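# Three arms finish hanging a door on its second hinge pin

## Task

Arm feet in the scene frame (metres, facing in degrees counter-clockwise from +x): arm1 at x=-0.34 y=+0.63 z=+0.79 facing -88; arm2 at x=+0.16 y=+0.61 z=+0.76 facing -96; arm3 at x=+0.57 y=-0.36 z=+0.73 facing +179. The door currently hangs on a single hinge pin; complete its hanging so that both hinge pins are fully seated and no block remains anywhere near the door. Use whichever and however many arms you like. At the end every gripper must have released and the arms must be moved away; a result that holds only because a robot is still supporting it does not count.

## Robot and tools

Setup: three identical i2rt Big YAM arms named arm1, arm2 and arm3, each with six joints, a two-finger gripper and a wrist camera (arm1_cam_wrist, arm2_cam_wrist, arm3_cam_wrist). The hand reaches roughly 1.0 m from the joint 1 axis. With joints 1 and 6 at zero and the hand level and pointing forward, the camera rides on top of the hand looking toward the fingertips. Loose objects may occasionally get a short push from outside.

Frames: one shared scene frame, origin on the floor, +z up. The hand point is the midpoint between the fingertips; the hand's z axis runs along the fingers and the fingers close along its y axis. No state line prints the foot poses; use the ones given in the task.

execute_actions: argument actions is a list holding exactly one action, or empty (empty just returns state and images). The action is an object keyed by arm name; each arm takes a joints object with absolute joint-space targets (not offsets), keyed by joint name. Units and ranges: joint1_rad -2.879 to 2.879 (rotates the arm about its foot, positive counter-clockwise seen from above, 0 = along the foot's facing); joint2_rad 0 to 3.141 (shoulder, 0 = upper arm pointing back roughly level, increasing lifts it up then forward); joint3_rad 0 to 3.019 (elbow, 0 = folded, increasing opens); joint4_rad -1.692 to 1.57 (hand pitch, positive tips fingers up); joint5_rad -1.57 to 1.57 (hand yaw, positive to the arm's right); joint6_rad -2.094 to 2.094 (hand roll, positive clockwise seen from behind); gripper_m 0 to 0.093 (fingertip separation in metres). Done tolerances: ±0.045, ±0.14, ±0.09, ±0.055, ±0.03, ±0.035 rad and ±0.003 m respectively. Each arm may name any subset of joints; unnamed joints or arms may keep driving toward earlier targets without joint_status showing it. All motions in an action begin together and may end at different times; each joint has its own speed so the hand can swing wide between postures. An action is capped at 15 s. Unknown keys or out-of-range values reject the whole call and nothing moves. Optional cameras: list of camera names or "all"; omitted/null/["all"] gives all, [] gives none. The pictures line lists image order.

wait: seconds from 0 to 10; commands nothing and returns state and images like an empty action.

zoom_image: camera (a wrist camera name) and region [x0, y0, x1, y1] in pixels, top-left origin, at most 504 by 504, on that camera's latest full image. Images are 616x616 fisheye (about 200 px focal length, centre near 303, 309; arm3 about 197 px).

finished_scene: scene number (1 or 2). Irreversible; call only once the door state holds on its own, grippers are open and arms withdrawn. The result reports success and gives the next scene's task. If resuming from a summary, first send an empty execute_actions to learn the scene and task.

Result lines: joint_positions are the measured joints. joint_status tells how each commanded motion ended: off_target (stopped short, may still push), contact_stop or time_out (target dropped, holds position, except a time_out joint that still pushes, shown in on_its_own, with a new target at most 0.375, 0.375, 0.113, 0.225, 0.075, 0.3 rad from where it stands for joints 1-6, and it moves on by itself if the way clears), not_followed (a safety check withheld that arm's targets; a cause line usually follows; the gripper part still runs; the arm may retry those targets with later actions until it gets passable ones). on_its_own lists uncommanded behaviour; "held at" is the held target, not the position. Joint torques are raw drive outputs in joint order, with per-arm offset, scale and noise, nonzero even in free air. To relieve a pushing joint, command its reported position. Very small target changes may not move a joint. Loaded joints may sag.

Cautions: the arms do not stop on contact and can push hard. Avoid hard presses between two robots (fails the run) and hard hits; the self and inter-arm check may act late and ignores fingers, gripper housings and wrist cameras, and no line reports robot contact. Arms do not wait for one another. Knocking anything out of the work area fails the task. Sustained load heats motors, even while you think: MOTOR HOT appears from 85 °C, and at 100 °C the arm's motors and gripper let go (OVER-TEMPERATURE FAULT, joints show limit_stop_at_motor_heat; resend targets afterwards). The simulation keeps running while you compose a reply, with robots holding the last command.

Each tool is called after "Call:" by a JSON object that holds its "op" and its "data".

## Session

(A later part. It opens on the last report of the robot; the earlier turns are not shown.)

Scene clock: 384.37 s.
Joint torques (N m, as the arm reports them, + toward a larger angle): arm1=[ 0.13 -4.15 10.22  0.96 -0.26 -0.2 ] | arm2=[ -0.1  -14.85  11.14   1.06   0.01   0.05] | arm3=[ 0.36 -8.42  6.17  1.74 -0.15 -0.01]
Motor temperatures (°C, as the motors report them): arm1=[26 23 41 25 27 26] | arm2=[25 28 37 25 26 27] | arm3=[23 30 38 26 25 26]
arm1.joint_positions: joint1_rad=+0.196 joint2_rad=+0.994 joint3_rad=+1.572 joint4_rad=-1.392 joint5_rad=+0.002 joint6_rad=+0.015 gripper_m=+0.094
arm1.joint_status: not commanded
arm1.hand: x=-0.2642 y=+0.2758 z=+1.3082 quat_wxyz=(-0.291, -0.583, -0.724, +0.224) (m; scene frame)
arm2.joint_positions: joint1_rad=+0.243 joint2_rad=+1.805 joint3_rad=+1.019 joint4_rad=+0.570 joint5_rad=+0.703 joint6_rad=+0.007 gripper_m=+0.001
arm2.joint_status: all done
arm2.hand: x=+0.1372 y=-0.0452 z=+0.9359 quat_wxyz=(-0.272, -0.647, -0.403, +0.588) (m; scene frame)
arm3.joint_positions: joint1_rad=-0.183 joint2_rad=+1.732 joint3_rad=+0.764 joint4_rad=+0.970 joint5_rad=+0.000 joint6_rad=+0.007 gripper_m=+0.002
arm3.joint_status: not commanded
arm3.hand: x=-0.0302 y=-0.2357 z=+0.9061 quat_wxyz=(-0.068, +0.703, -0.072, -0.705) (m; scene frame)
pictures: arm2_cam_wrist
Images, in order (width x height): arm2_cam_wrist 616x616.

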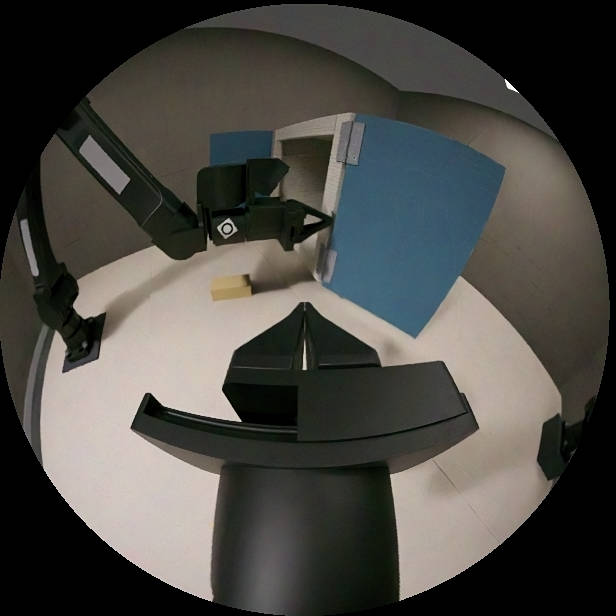

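Call:
{"op": "execute_actions", "data": {"actions": [{"arm3":{"joints":{"joint3_rad":0.745}}}], "cameras": ["arm2_cam_wrist","arm3_cam_wrist"]}}

Call:
{"op": "zoom_image", "data": {"camera": "arm2_cam_wrist", "region": [305, 205, 350, 280]}}

Scene clock: 393.37 s.
Joint torques (N m, as the arm reports them, + toward a larger angle): arm1=[ 0.07 -4.08 10.26  0.99 -0.27 -0.2 ] | arm2=[  0.14 -14.32  11.15   0.88   0.06   0.08] | arm3=[ 0.44 -8.64  4.83  1.74 -0.17 -0.02]
Motor temperatures (°C, as the motors report them): arm1=[26 23 41 25 27 26] | arm2=[25 28 37 25 26 27] | arm3=[23 30 37 27 25 26]
arm1.joint_positions: joint1_rad=+0.196 joint2_rad=+0.994 joint3_rad=+1.572 joint4_rad=-1.392 joint5_rad=+0.002 joint6_rad=+0.015 gripper_m=+0.094
arm1.joint_status: not commanded
arm1.hand: x=-0.2642 y=+0.2758 z=+1.3082 quat_wxyz=(-0.291, -0.583, -0.724, +0.224) (m; scene frame)
arm2.joint_positions: joint1_rad=+0.243 joint2_rad=+1.805 joint3_rad=+1.019 joint4_rad=+0.570 joint5_rad=+0.703 joint6_rad=+0.007 gripper_m=+0.001
arm2.joint_status: not commanded
arm2.hand: x=+0.1372 y=-0.0452 z=+0.9359 quat_wxyz=(-0.272, -0.647, -0.403, +0.588) (m; scene frame)
arm3.joint_positions: joint1_rad=-0.183 joint2_rad=+1.732 joint3_rad=+0.764 joint4_rad=+0.970 joint5_rad=+0.000 joint6_rad=+0.007 gripper_m=+0.002
arm3.joint_status: all done
arm3.hand: x=-0.0302 y=-0.2357 z=+0.9061 quat_wxyz=(-0.068, +0.703, -0.072, -0.705) (m; scene frame)
pictures: arm2_cam_wrist, arm3_cam_wrist
Images, in order (width x height): arm2_cam_wrist 616x616, arm3_cam_wrist 616x616.

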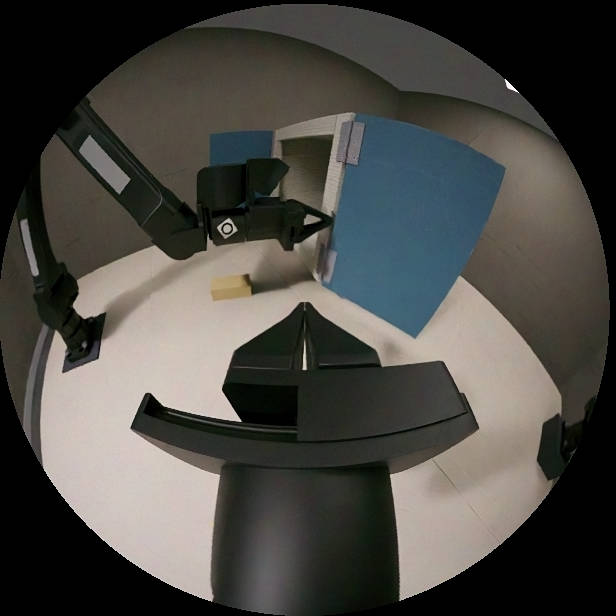

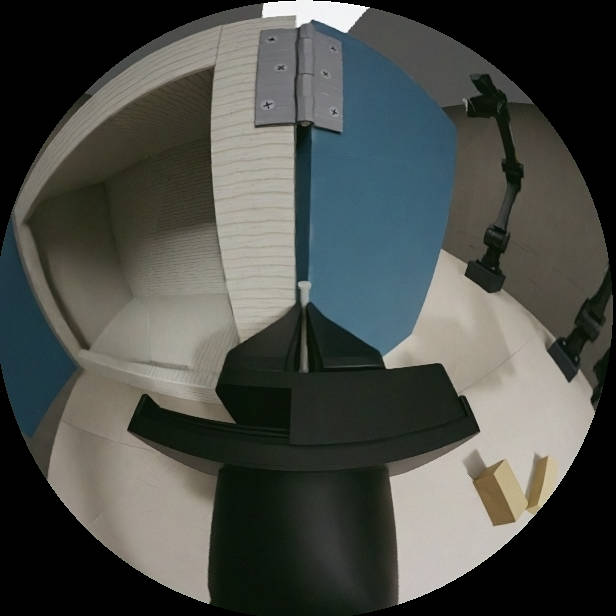

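Region (305, 205, 350, 280) of arm2_cam_wrist's 616x616 image, scaled by 6.720, with more detail than that image has; it fills the left 302 columns of this view, and the rest is white.

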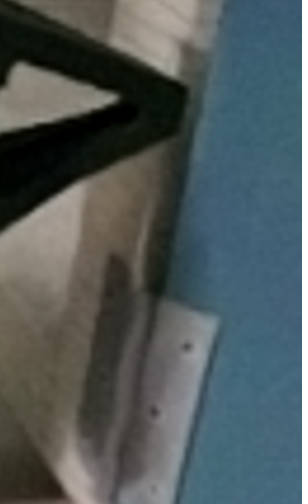

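Call:
{"op": "execute_actions", "data": {"actions": [{"arm3":{"joints":{"joint2_rad":1.82,"joint3_rad":0.764,"joint4_rad":1.015}}}], "cameras": ["arm2_cam_wrist"]}}

Call:
{"op": "zoom_image", "data": {"camera": "arm2_cam_wrist", "region": [305, 205, 350, 280]}}

Scene clock: 399.93 s.
Joint torques (N m, as the arm reports them, + toward a larger angle): arm1=[ 0.05 -4.14 10.23  0.94 -0.26 -0.2 ] | arm2=[  0.26 -14.64  11.2    0.9    0.05   0.01] | arm3=[ 0.12 -8.58  6.02  1.21 -0.1  -0.01]
Motor temperatures (°C, as the motors report them): arm1=[26 23 41 25 27 26] | arm2=[25 29 38 25 26 27] | arm3=[23 30 37 27 25 26]
arm1.joint_positions: joint1_rad=+0.196 joint2_rad=+0.994 joint3_rad=+1.572 joint4_rad=-1.392 joint5_rad=+0.002 joint6_rad=+0.015 gripper_m=+0.094
arm1.joint_status: not commanded
arm1.hand: x=-0.2642 y=+0.2758 z=+1.3082 quat_wxyz=(-0.291, -0.583, -0.724, +0.224) (m; scene frame)
arm2.joint_positions: joint1_rad=+0.243 joint2_rad=+1.805 joint3_rad=+1.019 joint4_rad=+0.570 joint5_rad=+0.703 joint6_rad=+0.007 gripper_m=+0.001
arm2.joint_status: not commanded
arm2.hand: x=+0.1372 y=-0.0452 z=+0.9359 quat_wxyz=(-0.272, -0.647, -0.403, +0.588) (m; scene frame)
arm3.joint_positions: joint1_rad=-0.183 joint2_rad=+1.779 joint3_rad=+0.767 joint4_rad=+1.029 joint5_rad=+0.000 joint6_rad=+0.007 gripper_m=+0.002
arm3.joint_status: all done
arm3.hand: x=-0.0328 y=-0.2353 z=+0.8936 quat_wxyz=(-0.069, +0.698, -0.072, -0.710) (m; scene frame)
pictures: arm2_cam_wrist
Images, in order (width x height): arm2_cam_wrist 616x616.

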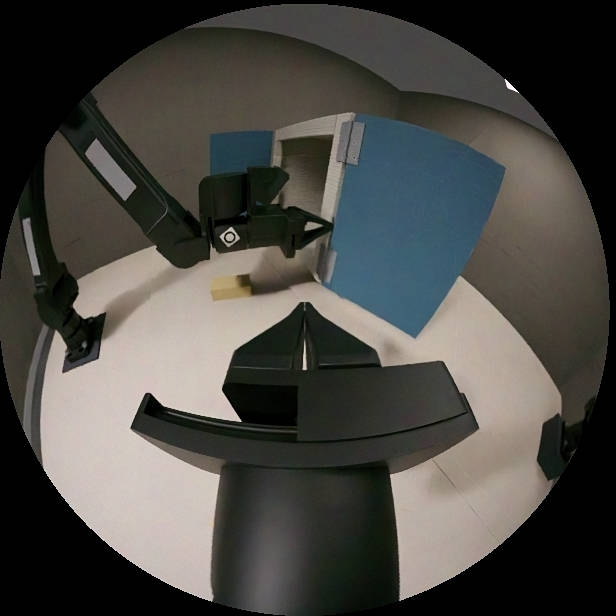

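Region (305, 205, 350, 280) of arm2_cam_wrist's 616x616 image, scaled by 6.720, with more detail than that image has; it fills the left 302 columns of this view, and the rest is white.

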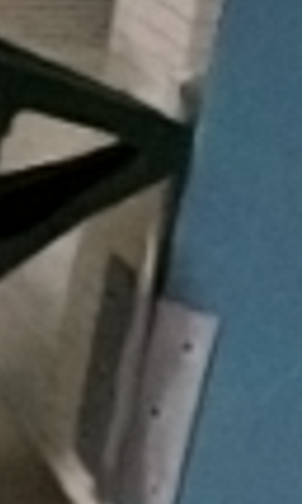

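Call:
{"op": "execute_actions", "data": {"actions": [{"arm3":{"joints":{"joint2_rad":1.87,"joint4_rad":1.05}}}], "cameras": ["arm2_cam_wrist"]}}

Call:
{"op": "zoom_image", "data": {"camera": "arm2_cam_wrist", "region": [300, 205, 350, 290]}}

Scene clock: 404.60 s.
Joint torques (N m, as the arm reports them, + toward a larger angle): arm1=[ 0.17 -4.   10.26  0.98 -0.27 -0.2 ] | arm2=[ -0.12 -14.23  11.17   0.98   0.05   0.05] | arm3=[ 0.04 -7.38  5.64  0.94 -0.11 -0.04]
Motor temperatures (°C, as the motors report them): arm1=[26 23 41 25 27 26] | arm2=[25 29 38 25 26 27] | arm3=[23 30 37 26 25 26]
arm1.joint_positions: joint1_rad=+0.196 joint2_rad=+0.994 joint3_rad=+1.572 joint4_rad=-1.392 joint5_rad=+0.002 joint6_rad=+0.015 gripper_m=+0.094
arm1.joint_status: not commanded
arm1.hand: x=-0.2642 y=+0.2758 z=+1.3082 quat_wxyz=(-0.291, -0.583, -0.724, +0.224) (m; scene frame)
arm2.joint_positions: joint1_rad=+0.243 joint2_rad=+1.805 joint3_rad=+1.019 joint4_rad=+0.570 joint5_rad=+0.703 joint6_rad=+0.007 gripper_m=+0.001
arm2.joint_status: not commanded
arm2.hand: x=+0.1372 y=-0.0452 z=+0.9359 quat_wxyz=(-0.272, -0.647, -0.403, +0.588) (m; scene frame)
arm3.joint_positions: joint1_rad=-0.183 joint2_rad=+1.808 joint3_rad=+0.768 joint4_rad=+1.074 joint5_rad=+0.000 joint6_rad=+0.007 gripper_m=+0.002
arm3.joint_status: all done
arm3.hand: x=-0.0338 y=-0.2351 z=+0.8880 quat_wxyz=(-0.069, +0.692, -0.071, -0.715) (m; scene frame)
pictures: arm2_cam_wrist
Images, in order (width x height): arm2_cam_wrist 616x616.

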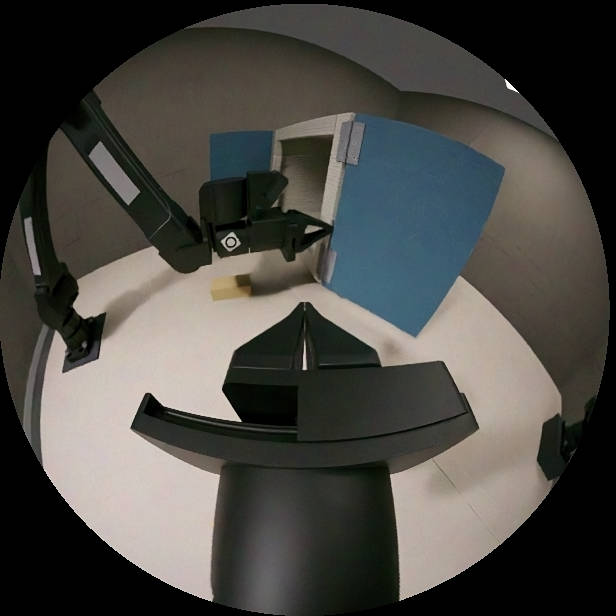

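Region (300, 205, 350, 290) of arm2_cam_wrist's 616x616 image, scaled by 5.929, with more detail than that image has; it fills the left 296 columns of this view, and the rest is white.

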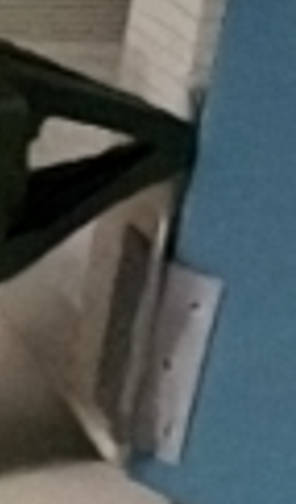

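Call:
{"op": "execute_actions", "data": {"actions": [{"arm1":{"joints":{"joint1_rad":-0.3,"joint2_rad":1.72,"joint3_rad":0.91,"joint4_rad":0.83,"joint5_rad":-0.78}},"arm3":{"joints":{"joint2_rad":1.84}}}], "cameras": ["arm1_cam_wrist"]}}

Scene clock: 441.83 s.
Joint torques (N m, as the arm reports them, + toward a larger angle): arm1=[  0.22 -15.78   8.25   2.1   -0.32  -0.19] | arm2=[  0.05 -14.6   11.15   0.88   0.01   0.06] | arm3=[ 0.31 -9.62  5.61  0.79 -0.11 -0.04]
Motor temperatures (°C, as the motors report them): arm1=[26 24 41 25 27 26] | arm2=[25 30 39 25 26 27] | arm3=[23 29 36 26 25 26]
arm1.joint_positions: joint1_rad=-0.305 joint2_rad=+1.731 joint3_rad=+0.887 joint4_rad=+0.809 joint5_rad=-0.777 joint6_rad=+0.012 gripper_m=+0.094
arm1.joint_status: all done
arm1.hand: x=-0.3876 y=+0.0189 z=+0.9919 quat_wxyz=(-0.609, -0.376, -0.610, +0.339) (m; scene frame)
arm2.joint_positions: joint1_rad=+0.243 joint2_rad=+1.805 joint3_rad=+1.019 joint4_rad=+0.570 joint5_rad=+0.703 joint6_rad=+0.007 gripper_m=+0.001
arm2.joint_status: not commanded
arm2.hand: x=+0.1372 y=-0.0452 z=+0.9359 quat_wxyz=(-0.272, -0.647, -0.403, +0.588) (m; scene frame)
arm3.joint_positions: joint1_rad=-0.183 joint2_rad=+1.808 joint3_rad=+0.768 joint4_rad=+1.074 joint5_rad=+0.000 joint6_rad=+0.007 gripper_m=+0.002
arm3.joint_status: all done
arm3.hand: x=-0.0338 y=-0.2351 z=+0.8880 quat_wxyz=(-0.069, +0.692, -0.071, -0.715) (m; scene frame)
pictures: arm1_cam_wrist
Images, in order (width x height): arm1_cam_wrist 616x616.

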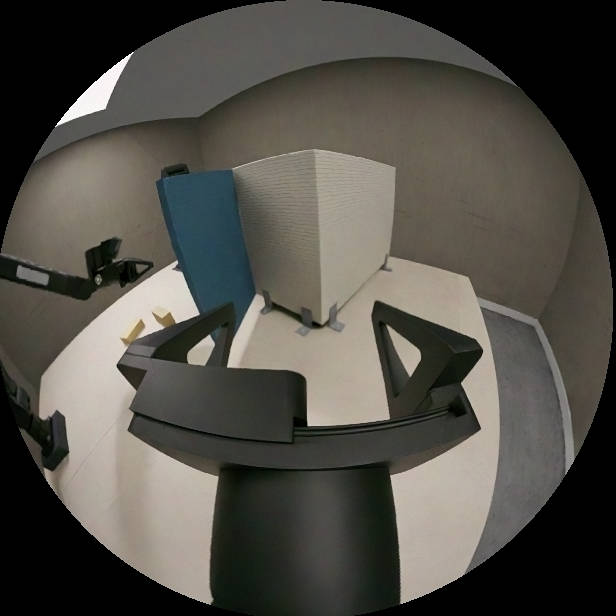

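Call:
{"op": "execute_actions", "data": {"actions": [{"arm1":{"joints":{"joint1_rad":-0.12}}}], "cameras": ["arm1_cam_wrist"]}}

Scene clock: 451.37 s.
Joint torques (N m, as the arm reports them, + toward a larger angle): arm1=[  0.12 -15.62   8.29   2.13  -0.17  -0.17] | arm2=[  0.12 -15.    11.12   0.96   0.02   0.03] | arm3=[ 0.26 -9.1   5.62  0.89 -0.13 -0.03]
Motor temperatures (°C, as the motors report them): arm1=[26 25 41 25 27 26] | arm2=[25 30 39 25 26 27] | arm3=[23 30 36 26 25 26]
arm1.joint_positions: joint1_rad=-0.117 joint2_rad=+1.731 joint3_rad=+0.887 joint4_rad=+0.809 joint5_rad=-0.780 joint6_rad=+0.012 gripper_m=+0.094
arm1.joint_status: all done
arm1.hand: x=-0.2722 y=+0.0220 z=+0.9926 quat_wxyz=(-0.640, -0.316, -0.643, +0.279) (m; scene frame)
arm2.joint_positions: joint1_rad=+0.243 joint2_rad=+1.805 joint3_rad=+1.019 joint4_rad=+0.570 joint5_rad=+0.703 joint6_rad=+0.007 gripper_m=+0.001
arm2.joint_status: not commanded
arm2.hand: x=+0.1372 y=-0.0452 z=+0.9359 quat_wxyz=(-0.272, -0.647, -0.403, +0.588) (m; scene frame)
arm3.joint_positions: joint1_rad=-0.183 joint2_rad=+1.808 joint3_rad=+0.768 joint4_rad=+1.074 joint5_rad=+0.000 joint6_rad=+0.007 gripper_m=+0.002
arm3.joint_status: not commanded
arm3.hand: x=-0.0338 y=-0.2351 z=+0.8880 quat_wxyz=(-0.069, +0.692, -0.071, -0.715) (m; scene frame)
pictures: arm1_cam_wrist
Images, in order (width x height): arm1_cam_wrist 616x616.

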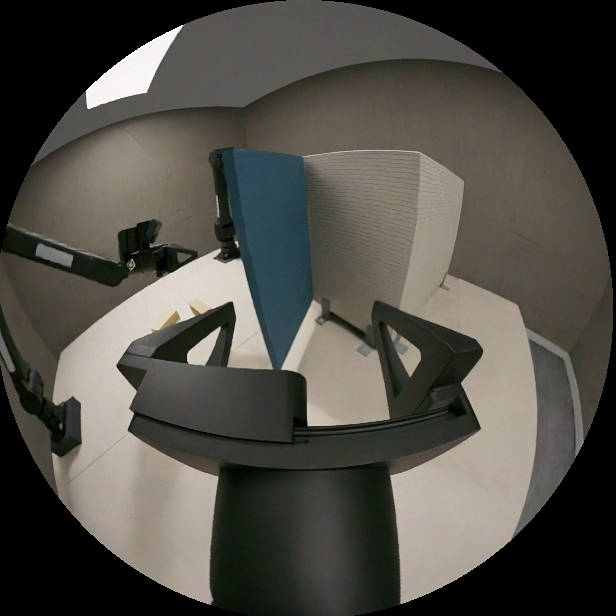

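Call:
{"op": "execute_actions", "data": {"actions": [{"arm1":{"joints":{"joint1_rad":-0.03,"joint5_rad":-0.7}}}], "cameras": ["arm1_cam_wrist"]}}

Scene clock: 457.77 s.
Joint torques (N m, as the arm reports them, + toward a larger angle): arm1=[ -1.06 -15.82   8.29   2.2   -0.06  -0.18] | arm2=[  0.29 -14.26  11.11   1.01   0.04   0.04] | arm3=[ 0.26 -9.29  5.64  0.81 -0.12 -0.04]
Motor temperatures (°C, as the motors report them): arm1=[26 25 40 25 27 26] | arm2=[25 30 39 25 26 27] | arm3=[23 30 36 26 25 26]
arm1.joint_positions: joint1_rad=-0.023 joint2_rad=+1.731 joint3_rad=+0.887 joint4_rad=+0.809 joint5_rad=-0.702 joint6_rad=+0.012 gripper_m=+0.094
arm1.joint_status: all done
arm1.hand: x=-0.2259 y=+0.0222 z=+0.9925 quat_wxyz=(-0.641, -0.311, -0.646, +0.275) (m; scene frame)
arm2.joint_positions: joint1_rad=+0.243 joint2_rad=+1.805 joint3_rad=+1.019 joint4_rad=+0.570 joint5_rad=+0.703 joint6_rad=+0.007 gripper_m=+0.001
arm2.joint_status: not commanded
arm2.hand: x=+0.1372 y=-0.0452 z=+0.9359 quat_wxyz=(-0.272, -0.647, -0.403, +0.588) (m; scene frame)
arm3.joint_positions: joint1_rad=-0.183 joint2_rad=+1.808 joint3_rad=+0.768 joint4_rad=+1.074 joint5_rad=+0.000 joint6_rad=+0.007 gripper_m=+0.002
arm3.joint_status: not commanded
arm3.hand: x=-0.0338 y=-0.2351 z=+0.8880 quat_wxyz=(-0.069, +0.692, -0.071, -0.715) (m; scene frame)
pictures: arm1_cam_wrist
Images, in order (width x height): arm1_cam_wrist 616x616.

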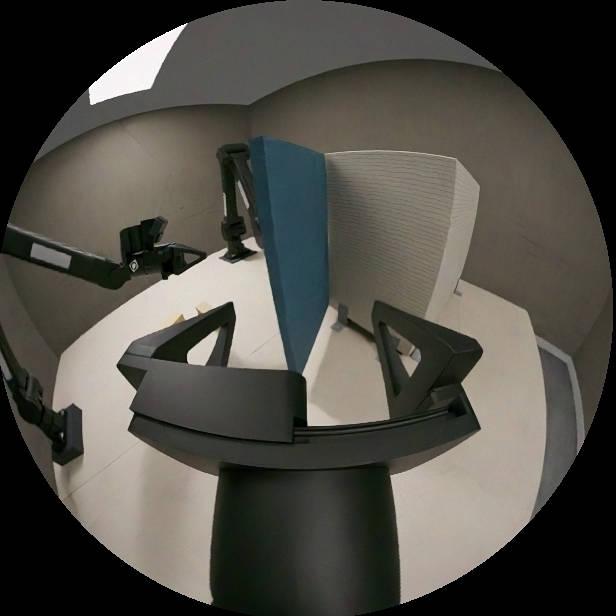

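Call:
{"op": "execute_actions", "data": {"actions": [{"arm1":{"joints":{"joint1_rad":0.03,"joint2_rad":1.9,"joint3_rad":1.14,"joint4_rad":0.77,"joint5_rad":-0.65}}}], "cameras": ["arm1_cam_wrist"]}}

Scene clock: 465.37 s.
Joint torques (N m, as the arm reports them, + toward a larger angle): arm1=[ -0.63 -18.34   9.71   1.2   -0.1   -0.18] | arm2=[  0.03 -14.55  11.03   0.94   0.02   0.03] | arm3=[ 0.25 -9.42  5.73  0.87 -0.1  -0.01]
Motor temperatures (°C, as the motors report them): arm1=[26 25 40 25 27 26] | arm2=[25 30 39 25 26 27] | arm3=[23 30 36 26 25 26]
arm1.joint_positions: joint1_rad=+0.034 joint2_rad=+1.907 joint3_rad=+1.102 joint4_rad=+0.778 joint5_rad=-0.652 joint6_rad=+0.012 gripper_m=+0.094
arm1.joint_status: all done
arm1.hand: x=-0.1925 y=-0.0481 z=+0.9763 quat_wxyz=(-0.643, -0.306, -0.646, +0.276) (m; scene frame)
arm2.joint_positions: joint1_rad=+0.243 joint2_rad=+1.805 joint3_rad=+1.019 joint4_rad=+0.570 joint5_rad=+0.703 joint6_rad=+0.007 gripper_m=+0.001
arm2.joint_status: not commanded
arm2.hand: x=+0.1372 y=-0.0452 z=+0.9359 quat_wxyz=(-0.272, -0.647, -0.403, +0.588) (m; scene frame)
arm3.joint_positions: joint1_rad=-0.183 joint2_rad=+1.808 joint3_rad=+0.768 joint4_rad=+1.074 joint5_rad=+0.000 joint6_rad=+0.007 gripper_m=+0.002
arm3.joint_status: not commanded
arm3.hand: x=-0.0338 y=-0.2351 z=+0.8880 quat_wxyz=(-0.069, +0.692, -0.071, -0.715) (m; scene frame)
pictures: arm1_cam_wrist
Images, in order (width x height): arm1_cam_wrist 616x616.

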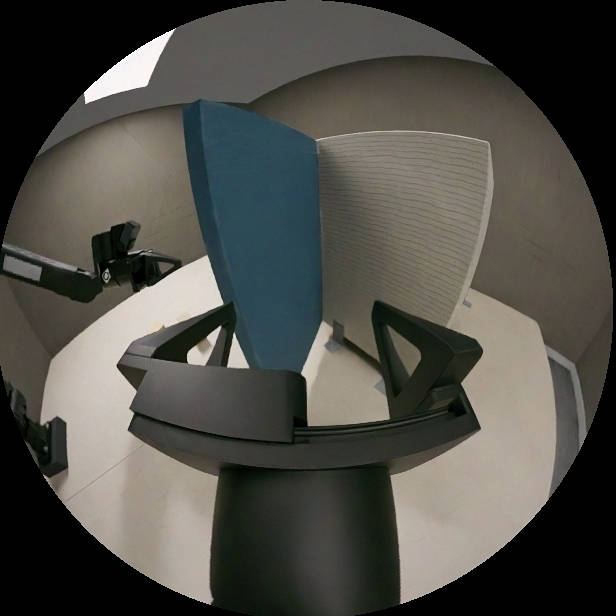

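Call:
{"op": "execute_actions", "data": {"actions": [{"arm1":{"joints":{"joint1_rad":0.10,"joint5_rad":-0.62}}}], "cameras": ["arm1_cam_wrist"]}}

Scene clock: 470.93 s.
Joint torques (N m, as the arm reports them, + toward a larger angle): arm1=[ -0.49 -18.42   9.81   1.21  -0.09  -0.17] | arm2=[  0.17 -14.61  11.1    0.98   0.03   0.05] | arm3=[ 0.   -9.41  5.82  0.88 -0.12 -0.03]
Motor temperatures (°C, as the motors report them): arm1=[26 26 41 25 27 26] | arm2=[25 30 39 25 26 27] | arm3=[23 30 36 26 25 26]
arm1.joint_positions: joint1_rad=+0.106 joint2_rad=+1.907 joint3_rad=+1.102 joint4_rad=+0.778 joint5_rad=-0.621 joint6_rad=+0.012 gripper_m=+0.094
arm1.joint_status: all done
arm1.hand: x=-0.1475 y=-0.0389 z=+0.9765 quat_wxyz=(-0.648, -0.292, -0.653, +0.262) (m; scene frame)
arm2.joint_positions: joint1_rad=+0.243 joint2_rad=+1.805 joint3_rad=+1.019 joint4_rad=+0.570 joint5_rad=+0.703 joint6_rad=+0.007 gripper_m=+0.001
arm2.joint_status: not commanded
arm2.hand: x=+0.1372 y=-0.0452 z=+0.9359 quat_wxyz=(-0.272, -0.647, -0.403, +0.588) (m; scene frame)
arm3.joint_positions: joint1_rad=-0.183 joint2_rad=+1.808 joint3_rad=+0.768 joint4_rad=+1.074 joint5_rad=+0.000 joint6_rad=+0.007 gripper_m=+0.002
arm3.joint_status: not commanded
arm3.hand: x=-0.0338 y=-0.2351 z=+0.8880 quat_wxyz=(-0.069, +0.692, -0.071, -0.715) (m; scene frame)
pictures: arm1_cam_wrist
Images, in order (width x height): arm1_cam_wrist 616x616.

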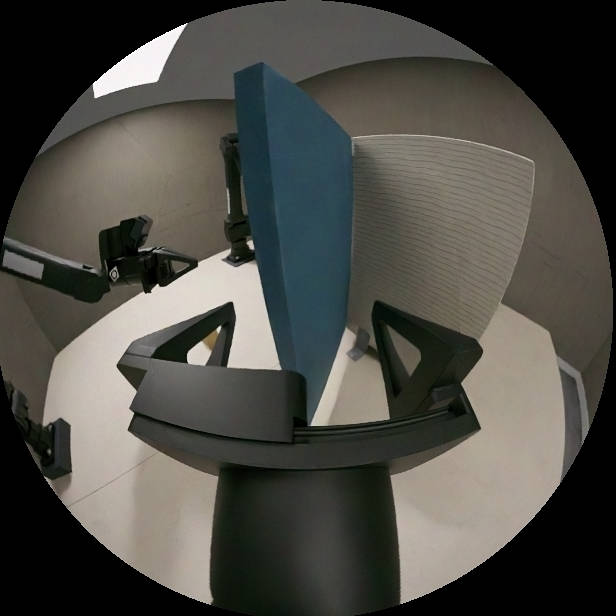

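Call:
{"op": "execute_actions", "data": {"actions": [{"arm1":{"joints":{"joint1_rad":0.17,"joint5_rad":-0.35}}}], "cameras": ["arm1_cam_wrist"]}}

Scene clock: 476.63 s.
Joint torques (N m, as the arm reports them, + toward a larger angle): arm1=[ -0.54 -18.43   9.9    1.26  -0.04  -0.18] | arm2=[  0.22 -14.74  11.09   0.95   0.04   0.04] | arm3=[ 0.08 -9.47  5.67  0.96 -0.1  -0.04]
Motor temperatures (°C, as the motors report them): arm1=[26 26 41 25 27 26] | arm2=[25 30 39 25 26 27] | arm3=[23 30 36 26 25 26]
arm1.joint_positions: joint1_rad=+0.176 joint2_rad=+1.907 joint3_rad=+1.102 joint4_rad=+0.778 joint5_rad=-0.352 joint6_rad=+0.012 gripper_m=+0.094
arm1.joint_status: all done
arm1.hand: x=-0.1370 y=-0.0534 z=+0.9759 quat_wxyz=(-0.616, -0.354, -0.623, +0.327) (m; scene frame)
arm2.joint_positions: joint1_rad=+0.243 joint2_rad=+1.805 joint3_rad=+1.019 joint4_rad=+0.570 joint5_rad=+0.703 joint6_rad=+0.007 gripper_m=+0.001
arm2.joint_status: not commanded
arm2.hand: x=+0.1372 y=-0.0452 z=+0.9359 quat_wxyz=(-0.272, -0.647, -0.403, +0.588) (m; scene frame)
arm3.joint_positions: joint1_rad=-0.183 joint2_rad=+1.808 joint3_rad=+0.768 joint4_rad=+1.074 joint5_rad=+0.000 joint6_rad=+0.007 gripper_m=+0.002
arm3.joint_status: not commanded
arm3.hand: x=-0.0338 y=-0.2351 z=+0.8880 quat_wxyz=(-0.069, +0.692, -0.071, -0.715) (m; scene frame)
pictures: arm1_cam_wrist
Images, in order (width x height): arm1_cam_wrist 616x616.

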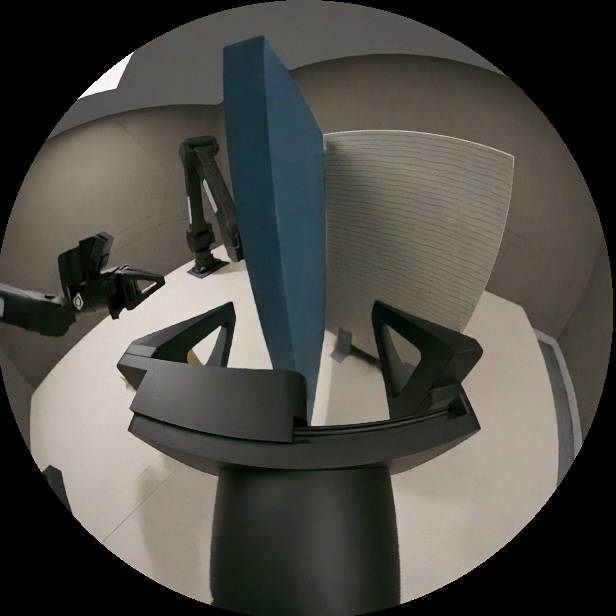

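Close, then lift slightly, watching the pin.

Call:
{"op": "execute_actions", "data": {"actions": [{"arm1":{"joints":{"gripper_m":0.0}}}], "cameras": ["arm1_cam_wrist","arm2_cam_wrist"]}}

Scene clock: 480.90 s.
Joint torques (N m, as the arm reports them, + toward a larger angle): arm1=[  0.08 -18.5    9.56   1.29  -0.92   0.2 ] | arm2=[  0.21 -14.56  11.15   0.92   0.03   0.02] | arm3=[ 0.53 -9.21  5.6   0.88 -0.04 -0.02]
Motor temperatures (°C, as the motors report them): arm1=[26 26 41 25 27 26] | arm2=[25 30 39 25 26 27] | arm3=[23 30 36 26 25 26]
arm1.joint_positions: joint1_rad=+0.167 joint2_rad=+1.908 joint3_rad=+1.106 joint4_rad=+0.777 joint5_rad=-0.335 joint6_rad=-0.020 gripper_m=+0.015
arm1.joint_status: gripper_m off_target (ended at +0.015, target +0.000)
arm1.hand: x=-0.1450 y=-0.0578 z=+0.9769 quat_wxyz=(-0.607, -0.352, -0.624, +0.345) (m; scene frame)
arm2.joint_positions: joint1_rad=+0.243 joint2_rad=+1.805 joint3_rad=+1.019 joint4_rad=+0.570 joint5_rad=+0.703 joint6_rad=+0.007 gripper_m=+0.001
arm2.joint_status: not commanded
arm2.hand: x=+0.1372 y=-0.0452 z=+0.9359 quat_wxyz=(-0.272, -0.647, -0.403, +0.588) (m; scene frame)
arm3.joint_positions: joint1_rad=-0.183 joint2_rad=+1.808 joint3_rad=+0.768 joint4_rad=+1.074 joint5_rad=-0.002 joint6_rad=+0.006 gripper_m=+0.002
arm3.joint_status: not commanded
arm3.hand: x=-0.0339 y=-0.2354 z=+0.8879 quat_wxyz=(-0.069, +0.692, -0.070, -0.715) (m; scene frame)
pictures: arm1_cam_wrist, arm2_cam_wrist
Images, in order (width x height): arm1_cam_wrist 616x616, arm2_cam_wrist 616x616.

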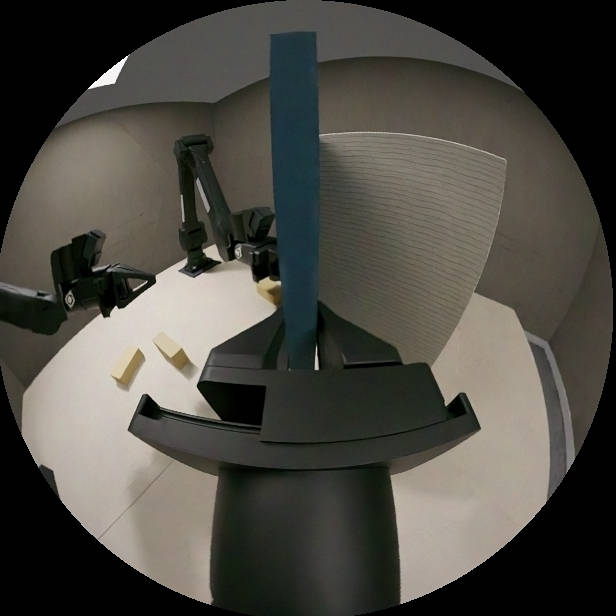

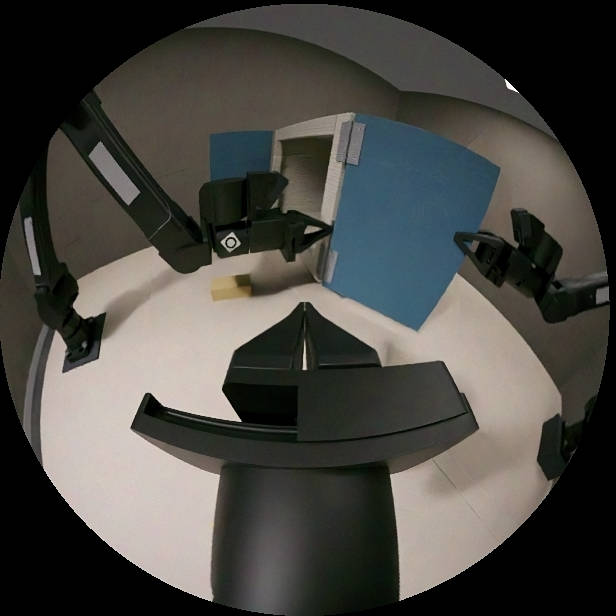

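Call:
{"op": "execute_actions", "data": {"actions": [{"arm1":{"joints":{"joint2_rad":1.87}},"arm3":{"joints":{"joint2_rad":1.87,"joint4_rad":1.05}}}], "cameras": ["arm2_cam_wrist"]}}

Call:
{"op": "zoom_image", "data": {"camera": "arm2_cam_wrist", "region": [300, 205, 350, 290]}}

Scene clock: 489.07 s.
Joint torques (N m, as the arm reports them, + toward a larger angle): arm1=[  0.18 -21.03   9.52   1.38  -0.92   0.22] | arm2=[  0.33 -14.76  11.07   1.01   0.04   0.03] | arm3=[-0.06 -7.24  5.72  0.92 -0.06 -0.05]
Motor temperatures (°C, as the motors report them): arm1=[26 27 41 25 27 26] | arm2=[25 30 39 25 26 27] | arm3=[23 30 36 26 25 26]
arm1.joint_positions: joint1_rad=+0.167 joint2_rad=+1.907 joint3_rad=+1.106 joint4_rad=+0.774 joint5_rad=-0.335 joint6_rad=-0.020 gripper_m=+0.015
arm1.joint_status: all done
arm1.hand: x=-0.1451 y=-0.0578 z=+0.9773 quat_wxyz=(-0.606, -0.352, -0.624, +0.345) (m; scene frame)
arm2.joint_positions: joint1_rad=+0.243 joint2_rad=+1.805 joint3_rad=+1.019 joint4_rad=+0.570 joint5_rad=+0.703 joint6_rad=+0.007 gripper_m=+0.001
arm2.joint_status: not commanded
arm2.hand: x=+0.1372 y=-0.0452 z=+0.9359 quat_wxyz=(-0.272, -0.647, -0.403, +0.588) (m; scene frame)
arm3.joint_positions: joint1_rad=-0.183 joint2_rad=+1.810 joint3_rad=+0.768 joint4_rad=+1.074 joint5_rad=-0.002 joint6_rad=+0.006 gripper_m=+0.002
arm3.joint_status: all done
arm3.hand: x=-0.0339 y=-0.2354 z=+0.8870 quat_wxyz=(-0.069, +0.692, -0.070, -0.715) (m; scene frame)
pictures: arm2_cam_wrist
Images, in order (width x height): arm2_cam_wrist 616x616.

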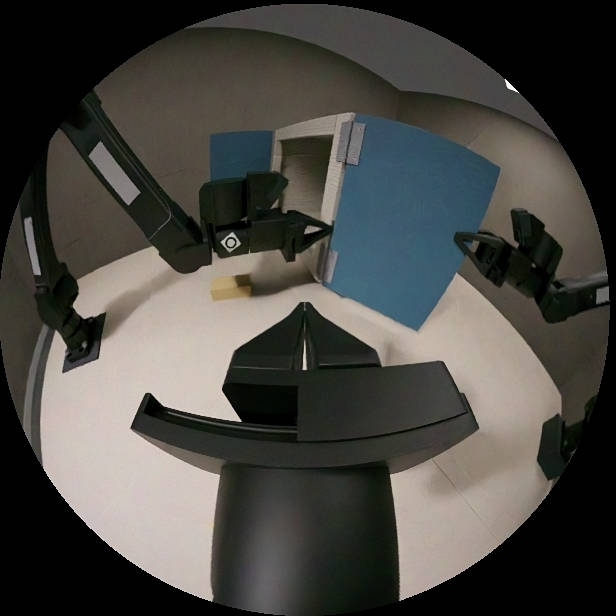

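Region (300, 205, 350, 290) of arm2_cam_wrist's 616x616 image, scaled by 5.929, with more detail than that image has; it fills the left 296 columns of this view, and the rest is white.

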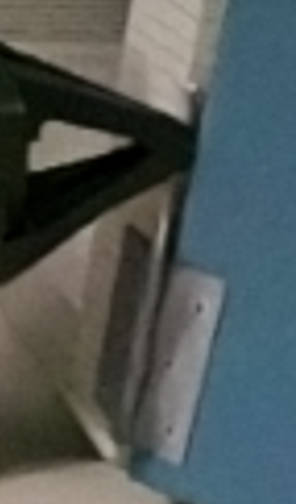

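Call:
{"op": "execute_actions", "data": {"actions": [{"arm1":{"joints":{"joint2_rad":1.84,"joint3_rad":1.14,"joint4_rad":0.80}}}], "cameras": ["arm2_cam_wrist"]}}

Call:
{"op": "zoom_image", "data": {"camera": "arm2_cam_wrist", "region": [300, 205, 350, 290]}}

Scene clock: 499.40 s.
Joint torques (N m, as the arm reports them, + toward a larger angle): arm1=[  0.04 -23.5    9.61   2.4   -0.98   0.22] | arm2=[ -0.19 -14.59  11.15   0.88   0.06   0.05] | arm3=[ 0.18 -7.32  5.69  0.95 -0.04 -0.02]
Motor temperatures (°C, as the motors report them): arm1=[26 28 41 25 28 26] | arm2=[25 31 39 25 26 27] | arm3=[23 30 36 26 25 26]
arm1.joint_positions: joint1_rad=+0.168 joint2_rad=+1.905 joint3_rad=+1.106 joint4_rad=+0.774 joint5_rad=-0.333 joint6_rad=-0.021 gripper_m=+0.015
arm1.joint_status: all done
arm1.hand: x=-0.1450 y=-0.0577 z=+0.9783 quat_wxyz=(-0.606, -0.352, -0.624, +0.346) (m; scene frame)
arm2.joint_positions: joint1_rad=+0.243 joint2_rad=+1.805 joint3_rad=+1.019 joint4_rad=+0.570 joint5_rad=+0.703 joint6_rad=+0.007 gripper_m=+0.001
arm2.joint_status: not commanded
arm2.hand: x=+0.1372 y=-0.0452 z=+0.9359 quat_wxyz=(-0.272, -0.647, -0.403, +0.588) (m; scene frame)
arm3.joint_positions: joint1_rad=-0.183 joint2_rad=+1.810 joint3_rad=+0.768 joint4_rad=+1.074 joint5_rad=-0.002 joint6_rad=+0.006 gripper_m=+0.002
arm3.joint_status: not commanded
arm3.hand: x=-0.0339 y=-0.2354 z=+0.8870 quat_wxyz=(-0.069, +0.692, -0.070, -0.715) (m; scene frame)
pictures: arm2_cam_wrist
Images, in order (width x height): arm2_cam_wrist 616x616.

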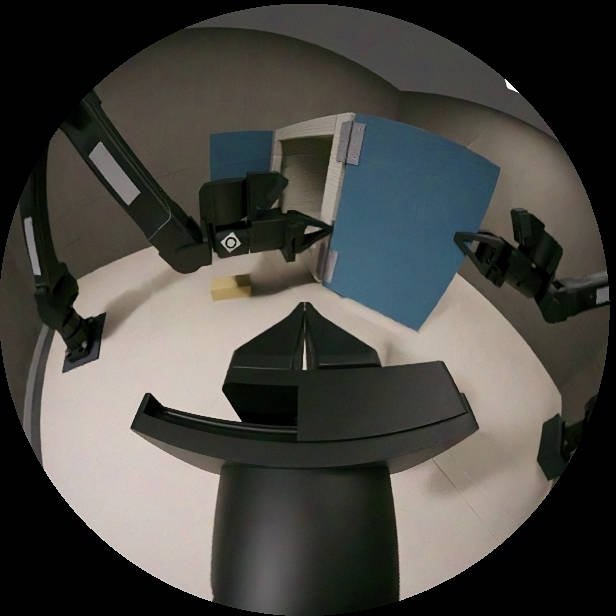

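Region (300, 205, 350, 290) of arm2_cam_wrist's 616x616 image, scaled by 5.929, with more detail than that image has; it fills the left 296 columns of this view, and the rest is white.

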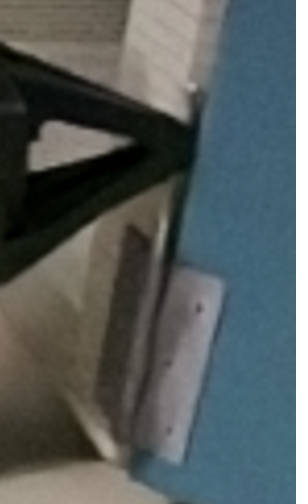

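Call:
{"op": "execute_actions", "data": {"actions": [{"arm1":{"joints":{"joint2_rad":1.89,"joint3_rad":1.12,"joint4_rad":0.78}},"arm3":{"joints":{"joint2_rad":1.67,"joint3_rad":0.735,"joint4_rad":0.94}}}], "cameras": ["arm2_cam_wrist"]}}

Call:
{"op": "zoom_image", "data": {"camera": "arm2_cam_wrist", "region": [300, 205, 350, 290]}}

Scene clock: 516.47 s.
Joint torques (N m, as the arm reports them, + toward a larger angle): arm1=[  0.02 -19.16   7.89   1.75  -0.97   0.23] | arm2=[  0.22 -14.77  11.05   0.89   0.06   0.03] | arm3=[  0.23 -17.53   3.58   2.29  -0.04  -0.02]
Motor temperatures (°C, as the motors report them): arm1=[26 29 41 25 28 26] | arm2=[25 31 40 25 26 27] | arm3=[23 30 36 26 25 26]
arm1.joint_positions: joint1_rad=+0.168 joint2_rad=+1.906 joint3_rad=+1.106 joint4_rad=+0.774 joint5_rad=-0.333 joint6_rad=-0.022 gripper_m=+0.015
arm1.joint_status: all done
arm1.hand: x=-0.1450 y=-0.0577 z=+0.9776 quat_wxyz=(-0.606, -0.352, -0.624, +0.346) (m; scene frame)
arm2.joint_positions: joint1_rad=+0.243 joint2_rad=+1.805 joint3_rad=+1.019 joint4_rad=+0.570 joint5_rad=+0.703 joint6_rad=+0.007 gripper_m=+0.001
arm2.joint_status: not commanded
arm2.hand: x=+0.1372 y=-0.0452 z=+0.9359 quat_wxyz=(-0.272, -0.647, -0.403, +0.588) (m; scene frame)
arm3.joint_positions: joint1_rad=-0.183 joint2_rad=+1.747 joint3_rad=+0.770 joint4_rad=+0.928 joint5_rad=-0.002 joint6_rad=+0.006 gripper_m=+0.002
arm3.joint_status: all done
arm3.hand: x=-0.0323 y=-0.2357 z=+0.8893 quat_wxyz=(-0.066, +0.721, -0.073, -0.686) (m; scene frame)
pictures: arm2_cam_wrist
Images, in order (width x height): arm2_cam_wrist 616x616.

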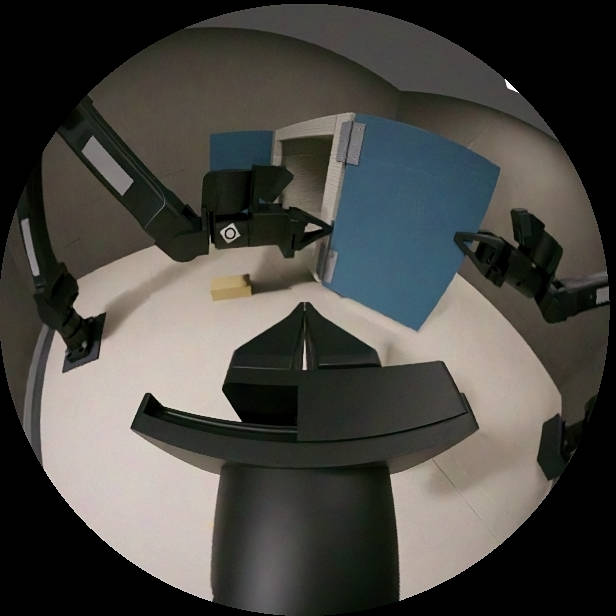

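Region (300, 205, 350, 290) of arm2_cam_wrist's 616x616 image, scaled by 5.929, with more detail than that image has; it fills the left 296 columns of this view, and the rest is white.

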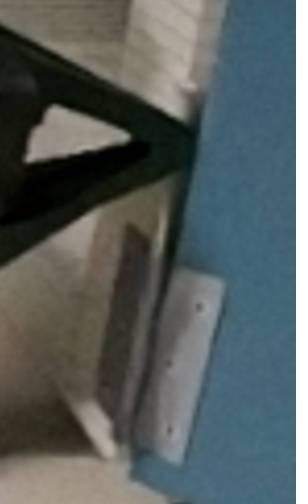

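Call:
{"op": "execute_actions", "data": {"actions": [{"arm1":{"joints":{"joint2_rad":1.86,"joint3_rad":1.22,"joint4_rad":0.74}},"arm3":{"joints":{"joint2_rad":1.85,"joint3_rad":0.775,"joint4_rad":1.04}}}], "cameras": ["arm2_cam_wrist"]}}

Call:
{"op": "zoom_image", "data": {"camera": "arm2_cam_wrist", "region": [300, 205, 350, 290]}}

Scene clock: 525.23 s.
Joint torques (N m, as the arm reports them, + toward a larger angle): arm1=[  0.29 -21.16  15.65   1.48  -0.67   0.33] | arm2=[  0.1  -14.34  11.19   0.95   0.02   0.04] | arm3=[ 0.48 -7.97  6.25  1.5  -0.04  0.02]
Motor temperatures (°C, as the motors report them): arm1=[26 29 42 25 28 26] | arm2=[25 31 40 25 26 27] | arm3=[23 31 36 26 25 26]
arm1.joint_positions: joint1_rad=+0.165 joint2_rad=+1.899 joint3_rad=+1.113 joint4_rad=+0.741 joint5_rad=-0.340 joint6_rad=-0.030 gripper_m=+0.015
arm1.joint_status: joint3_rad time_out (moved +0.008 of +0.114); the others done
arm1.on_its_own: joint3_rad reads +1.113 and still pushes toward +1.220 since a time_out
arm1.hand: x=-0.1456 y=-0.0592 z=+0.9787 quat_wxyz=(-0.601, -0.353, -0.630, +0.342) (m; scene frame)
arm2.joint_positions: joint1_rad=+0.243 joint2_rad=+1.805 joint3_rad=+1.019 joint4_rad=+0.570 joint5_rad=+0.703 joint6_rad=+0.007 gripper_m=+0.001
arm2.joint_status: not commanded
arm2.hand: x=+0.1372 y=-0.0452 z=+0.9359 quat_wxyz=(-0.272, -0.647, -0.403, +0.588) (m; scene frame)
arm3.joint_positions: joint1_rad=-0.183 joint2_rad=+1.801 joint3_rad=+0.772 joint4_rad=+1.048 joint5_rad=-0.002 joint6_rad=+0.005 gripper_m=+0.002
arm3.joint_status: all done
arm3.hand: x=-0.0351 y=-0.2351 z=+0.8880 quat_wxyz=(-0.069, +0.697, -0.070, -0.711) (m; scene frame)
pictures: arm2_cam_wrist
Images, in order (width x height): arm2_cam_wrist 616x616.

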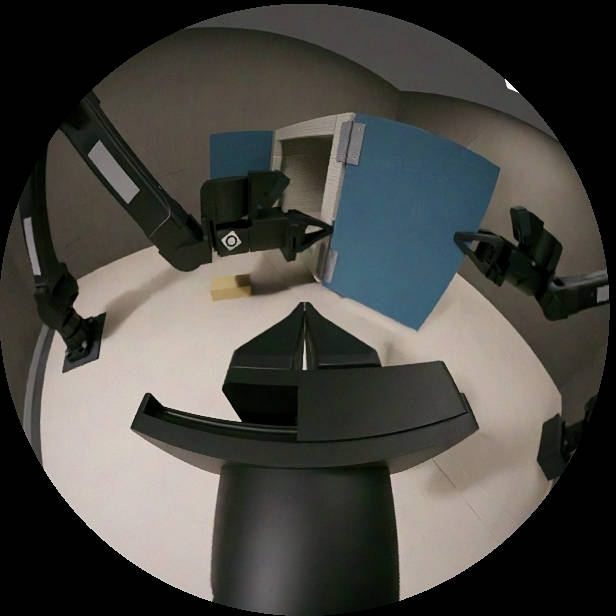

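Region (300, 205, 350, 290) of arm2_cam_wrist's 616x616 image, scaled by 5.929, with more detail than that image has; it fills the left 296 columns of this view, and the rest is white.

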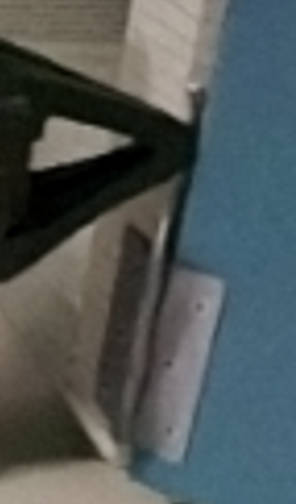

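Call:
{"op": "execute_actions", "data": {"actions": [{"arm1":{"joints":{"joint2_rad":1.90,"joint3_rad":1.113,"joint4_rad":0.77}},"arm3":{"joints":{"joint2_rad":1.89,"joint4_rad":1.06}}}], "cameras": ["arm2_cam_wrist"]}}

Scene clock: 534.83 s.
Joint torques (N m, as the arm reports them, + toward a larger angle): arm1=[  0.26 -17.69   7.15   2.27  -0.83   0.33] | arm2=[ -0.09 -14.55  11.11   0.93   0.03   0.03] | arm3=[ 0.04 -6.42  6.28  0.78 -0.03 -0.04]
Motor temperatures (°C, as the motors report them): arm1=[26 29 47 25 28 26] | arm2=[25 31 40 25 26 27] | arm3=[23 31 36 26 25 26]
arm1.joint_positions: joint1_rad=+0.166 joint2_rad=+1.900 joint3_rad=+1.108 joint4_rad=+0.747 joint5_rad=-0.337 joint6_rad=-0.030 gripper_m=+0.015
arm1.joint_status: all done
arm1.hand: x=-0.1455 y=-0.0580 z=+0.9767 quat_wxyz=(-0.601, -0.353, -0.630, +0.343) (m; scene frame)
arm2.joint_positions: joint1_rad=+0.243 joint2_rad=+1.805 joint3_rad=+1.019 joint4_rad=+0.570 joint5_rad=+0.703 joint6_rad=+0.007 gripper_m=+0.001
arm2.joint_status: not commanded
arm2.hand: x=+0.1372 y=-0.0452 z=+0.9359 quat_wxyz=(-0.272, -0.647, -0.403, +0.588) (m; scene frame)
arm3.joint_positions: joint1_rad=-0.183 joint2_rad=+1.819 joint3_rad=+0.772 joint4_rad=+1.088 joint5_rad=-0.002 joint6_rad=+0.005 gripper_m=+0.002
arm3.joint_status: all done
arm3.hand: x=-0.0354 y=-0.2351 z=+0.8869 quat_wxyz=(-0.070, +0.689, -0.070, -0.718) (m; scene frame)
pictures: arm2_cam_wrist
Images, in order (width x height): arm2_cam_wrist 616x616.

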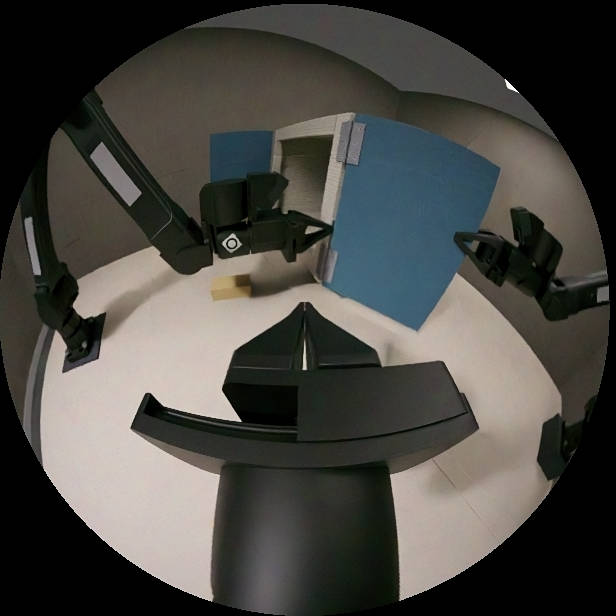

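Call:
{"op": "execute_actions", "data": {"actions": [{"arm3":{"joints":{"joint2_rad":1.80,"joint4_rad":1.04,"gripper_m":0.03}}}], "cameras": ["arm2_cam_wrist","arm3_cam_wrist"]}}

Call:
{"op": "zoom_image", "data": {"camera": "arm2_cam_wrist", "region": [300, 205, 350, 290]}}

Scene clock: 544.17 s.
Joint torques (N m, as the arm reports them, + toward a larger angle): arm1=[  0.35 -17.8    7.16   2.29  -0.84   0.33] | arm2=[  0.4  -14.74  11.19   0.84   0.01   0.04] | arm3=[  1.78 -12.44   6.35   0.89  -0.74   0.  ]
Motor temperatures (°C, as the motors report them): arm1=[26 29 43 25 28 26] | arm2=[25 31 40 25 26 27] | arm3=[23 30 36 26 25 26]
arm1.joint_positions: joint1_rad=+0.166 joint2_rad=+1.900 joint3_rad=+1.108 joint4_rad=+0.748 joint5_rad=-0.336 joint6_rad=-0.030 gripper_m=+0.015
arm1.joint_status: not commanded
arm1.hand: x=-0.1455 y=-0.0580 z=+0.9768 quat_wxyz=(-0.601, -0.353, -0.630, +0.343) (m; scene frame)
arm2.joint_positions: joint1_rad=+0.243 joint2_rad=+1.805 joint3_rad=+1.019 joint4_rad=+0.570 joint5_rad=+0.703 joint6_rad=+0.007 gripper_m=+0.001
arm2.joint_status: not commanded
arm2.hand: x=+0.1372 y=-0.0452 z=+0.9359 quat_wxyz=(-0.272, -0.647, -0.403, +0.588) (m; scene frame)
arm3.joint_positions: joint1_rad=-0.197 joint2_rad=+1.806 joint3_rad=+0.772 joint4_rad=+1.063 joint5_rad=+0.015 joint6_rad=+0.005 gripper_m=+0.030
arm3.joint_status: all done
arm3.hand: x=-0.0328 y=-0.2240 z=+0.8888 quat_wxyz=(-0.080, +0.692, -0.081, -0.713) (m; scene frame)
pictures: arm2_cam_wrist, arm3_cam_wrist
Images, in order (width x height): arm2_cam_wrist 616x616, arm3_cam_wrist 616x616.

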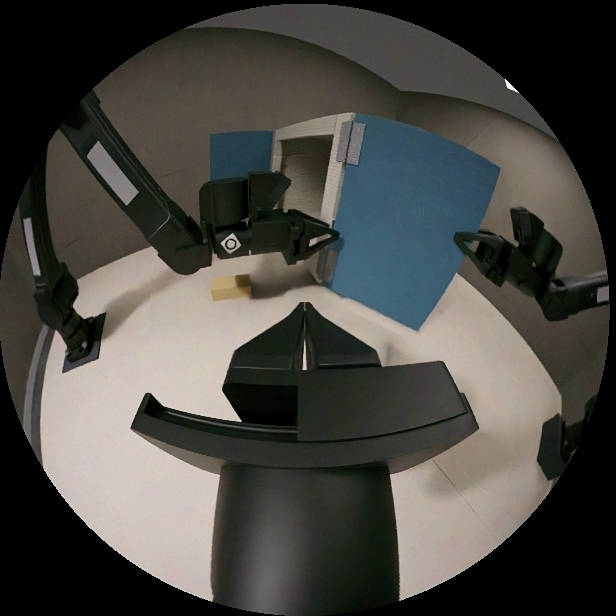

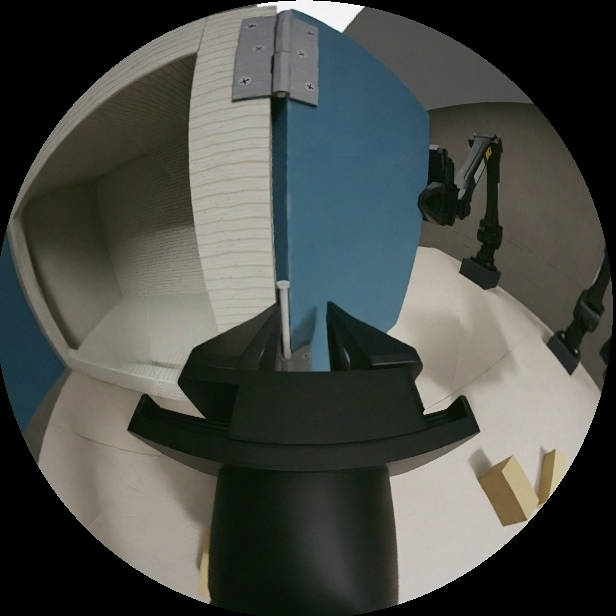

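Region (300, 205, 350, 290) of arm2_cam_wrist's 616x616 image, scaled by 5.929, with more detail than that image has; it fills the left 296 columns of this view, and the rest is white.

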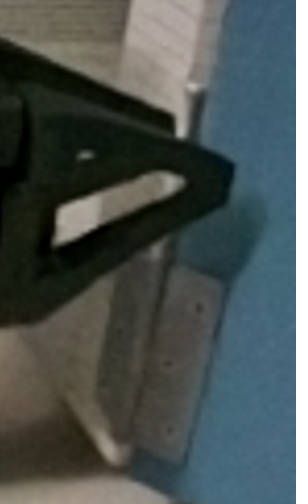

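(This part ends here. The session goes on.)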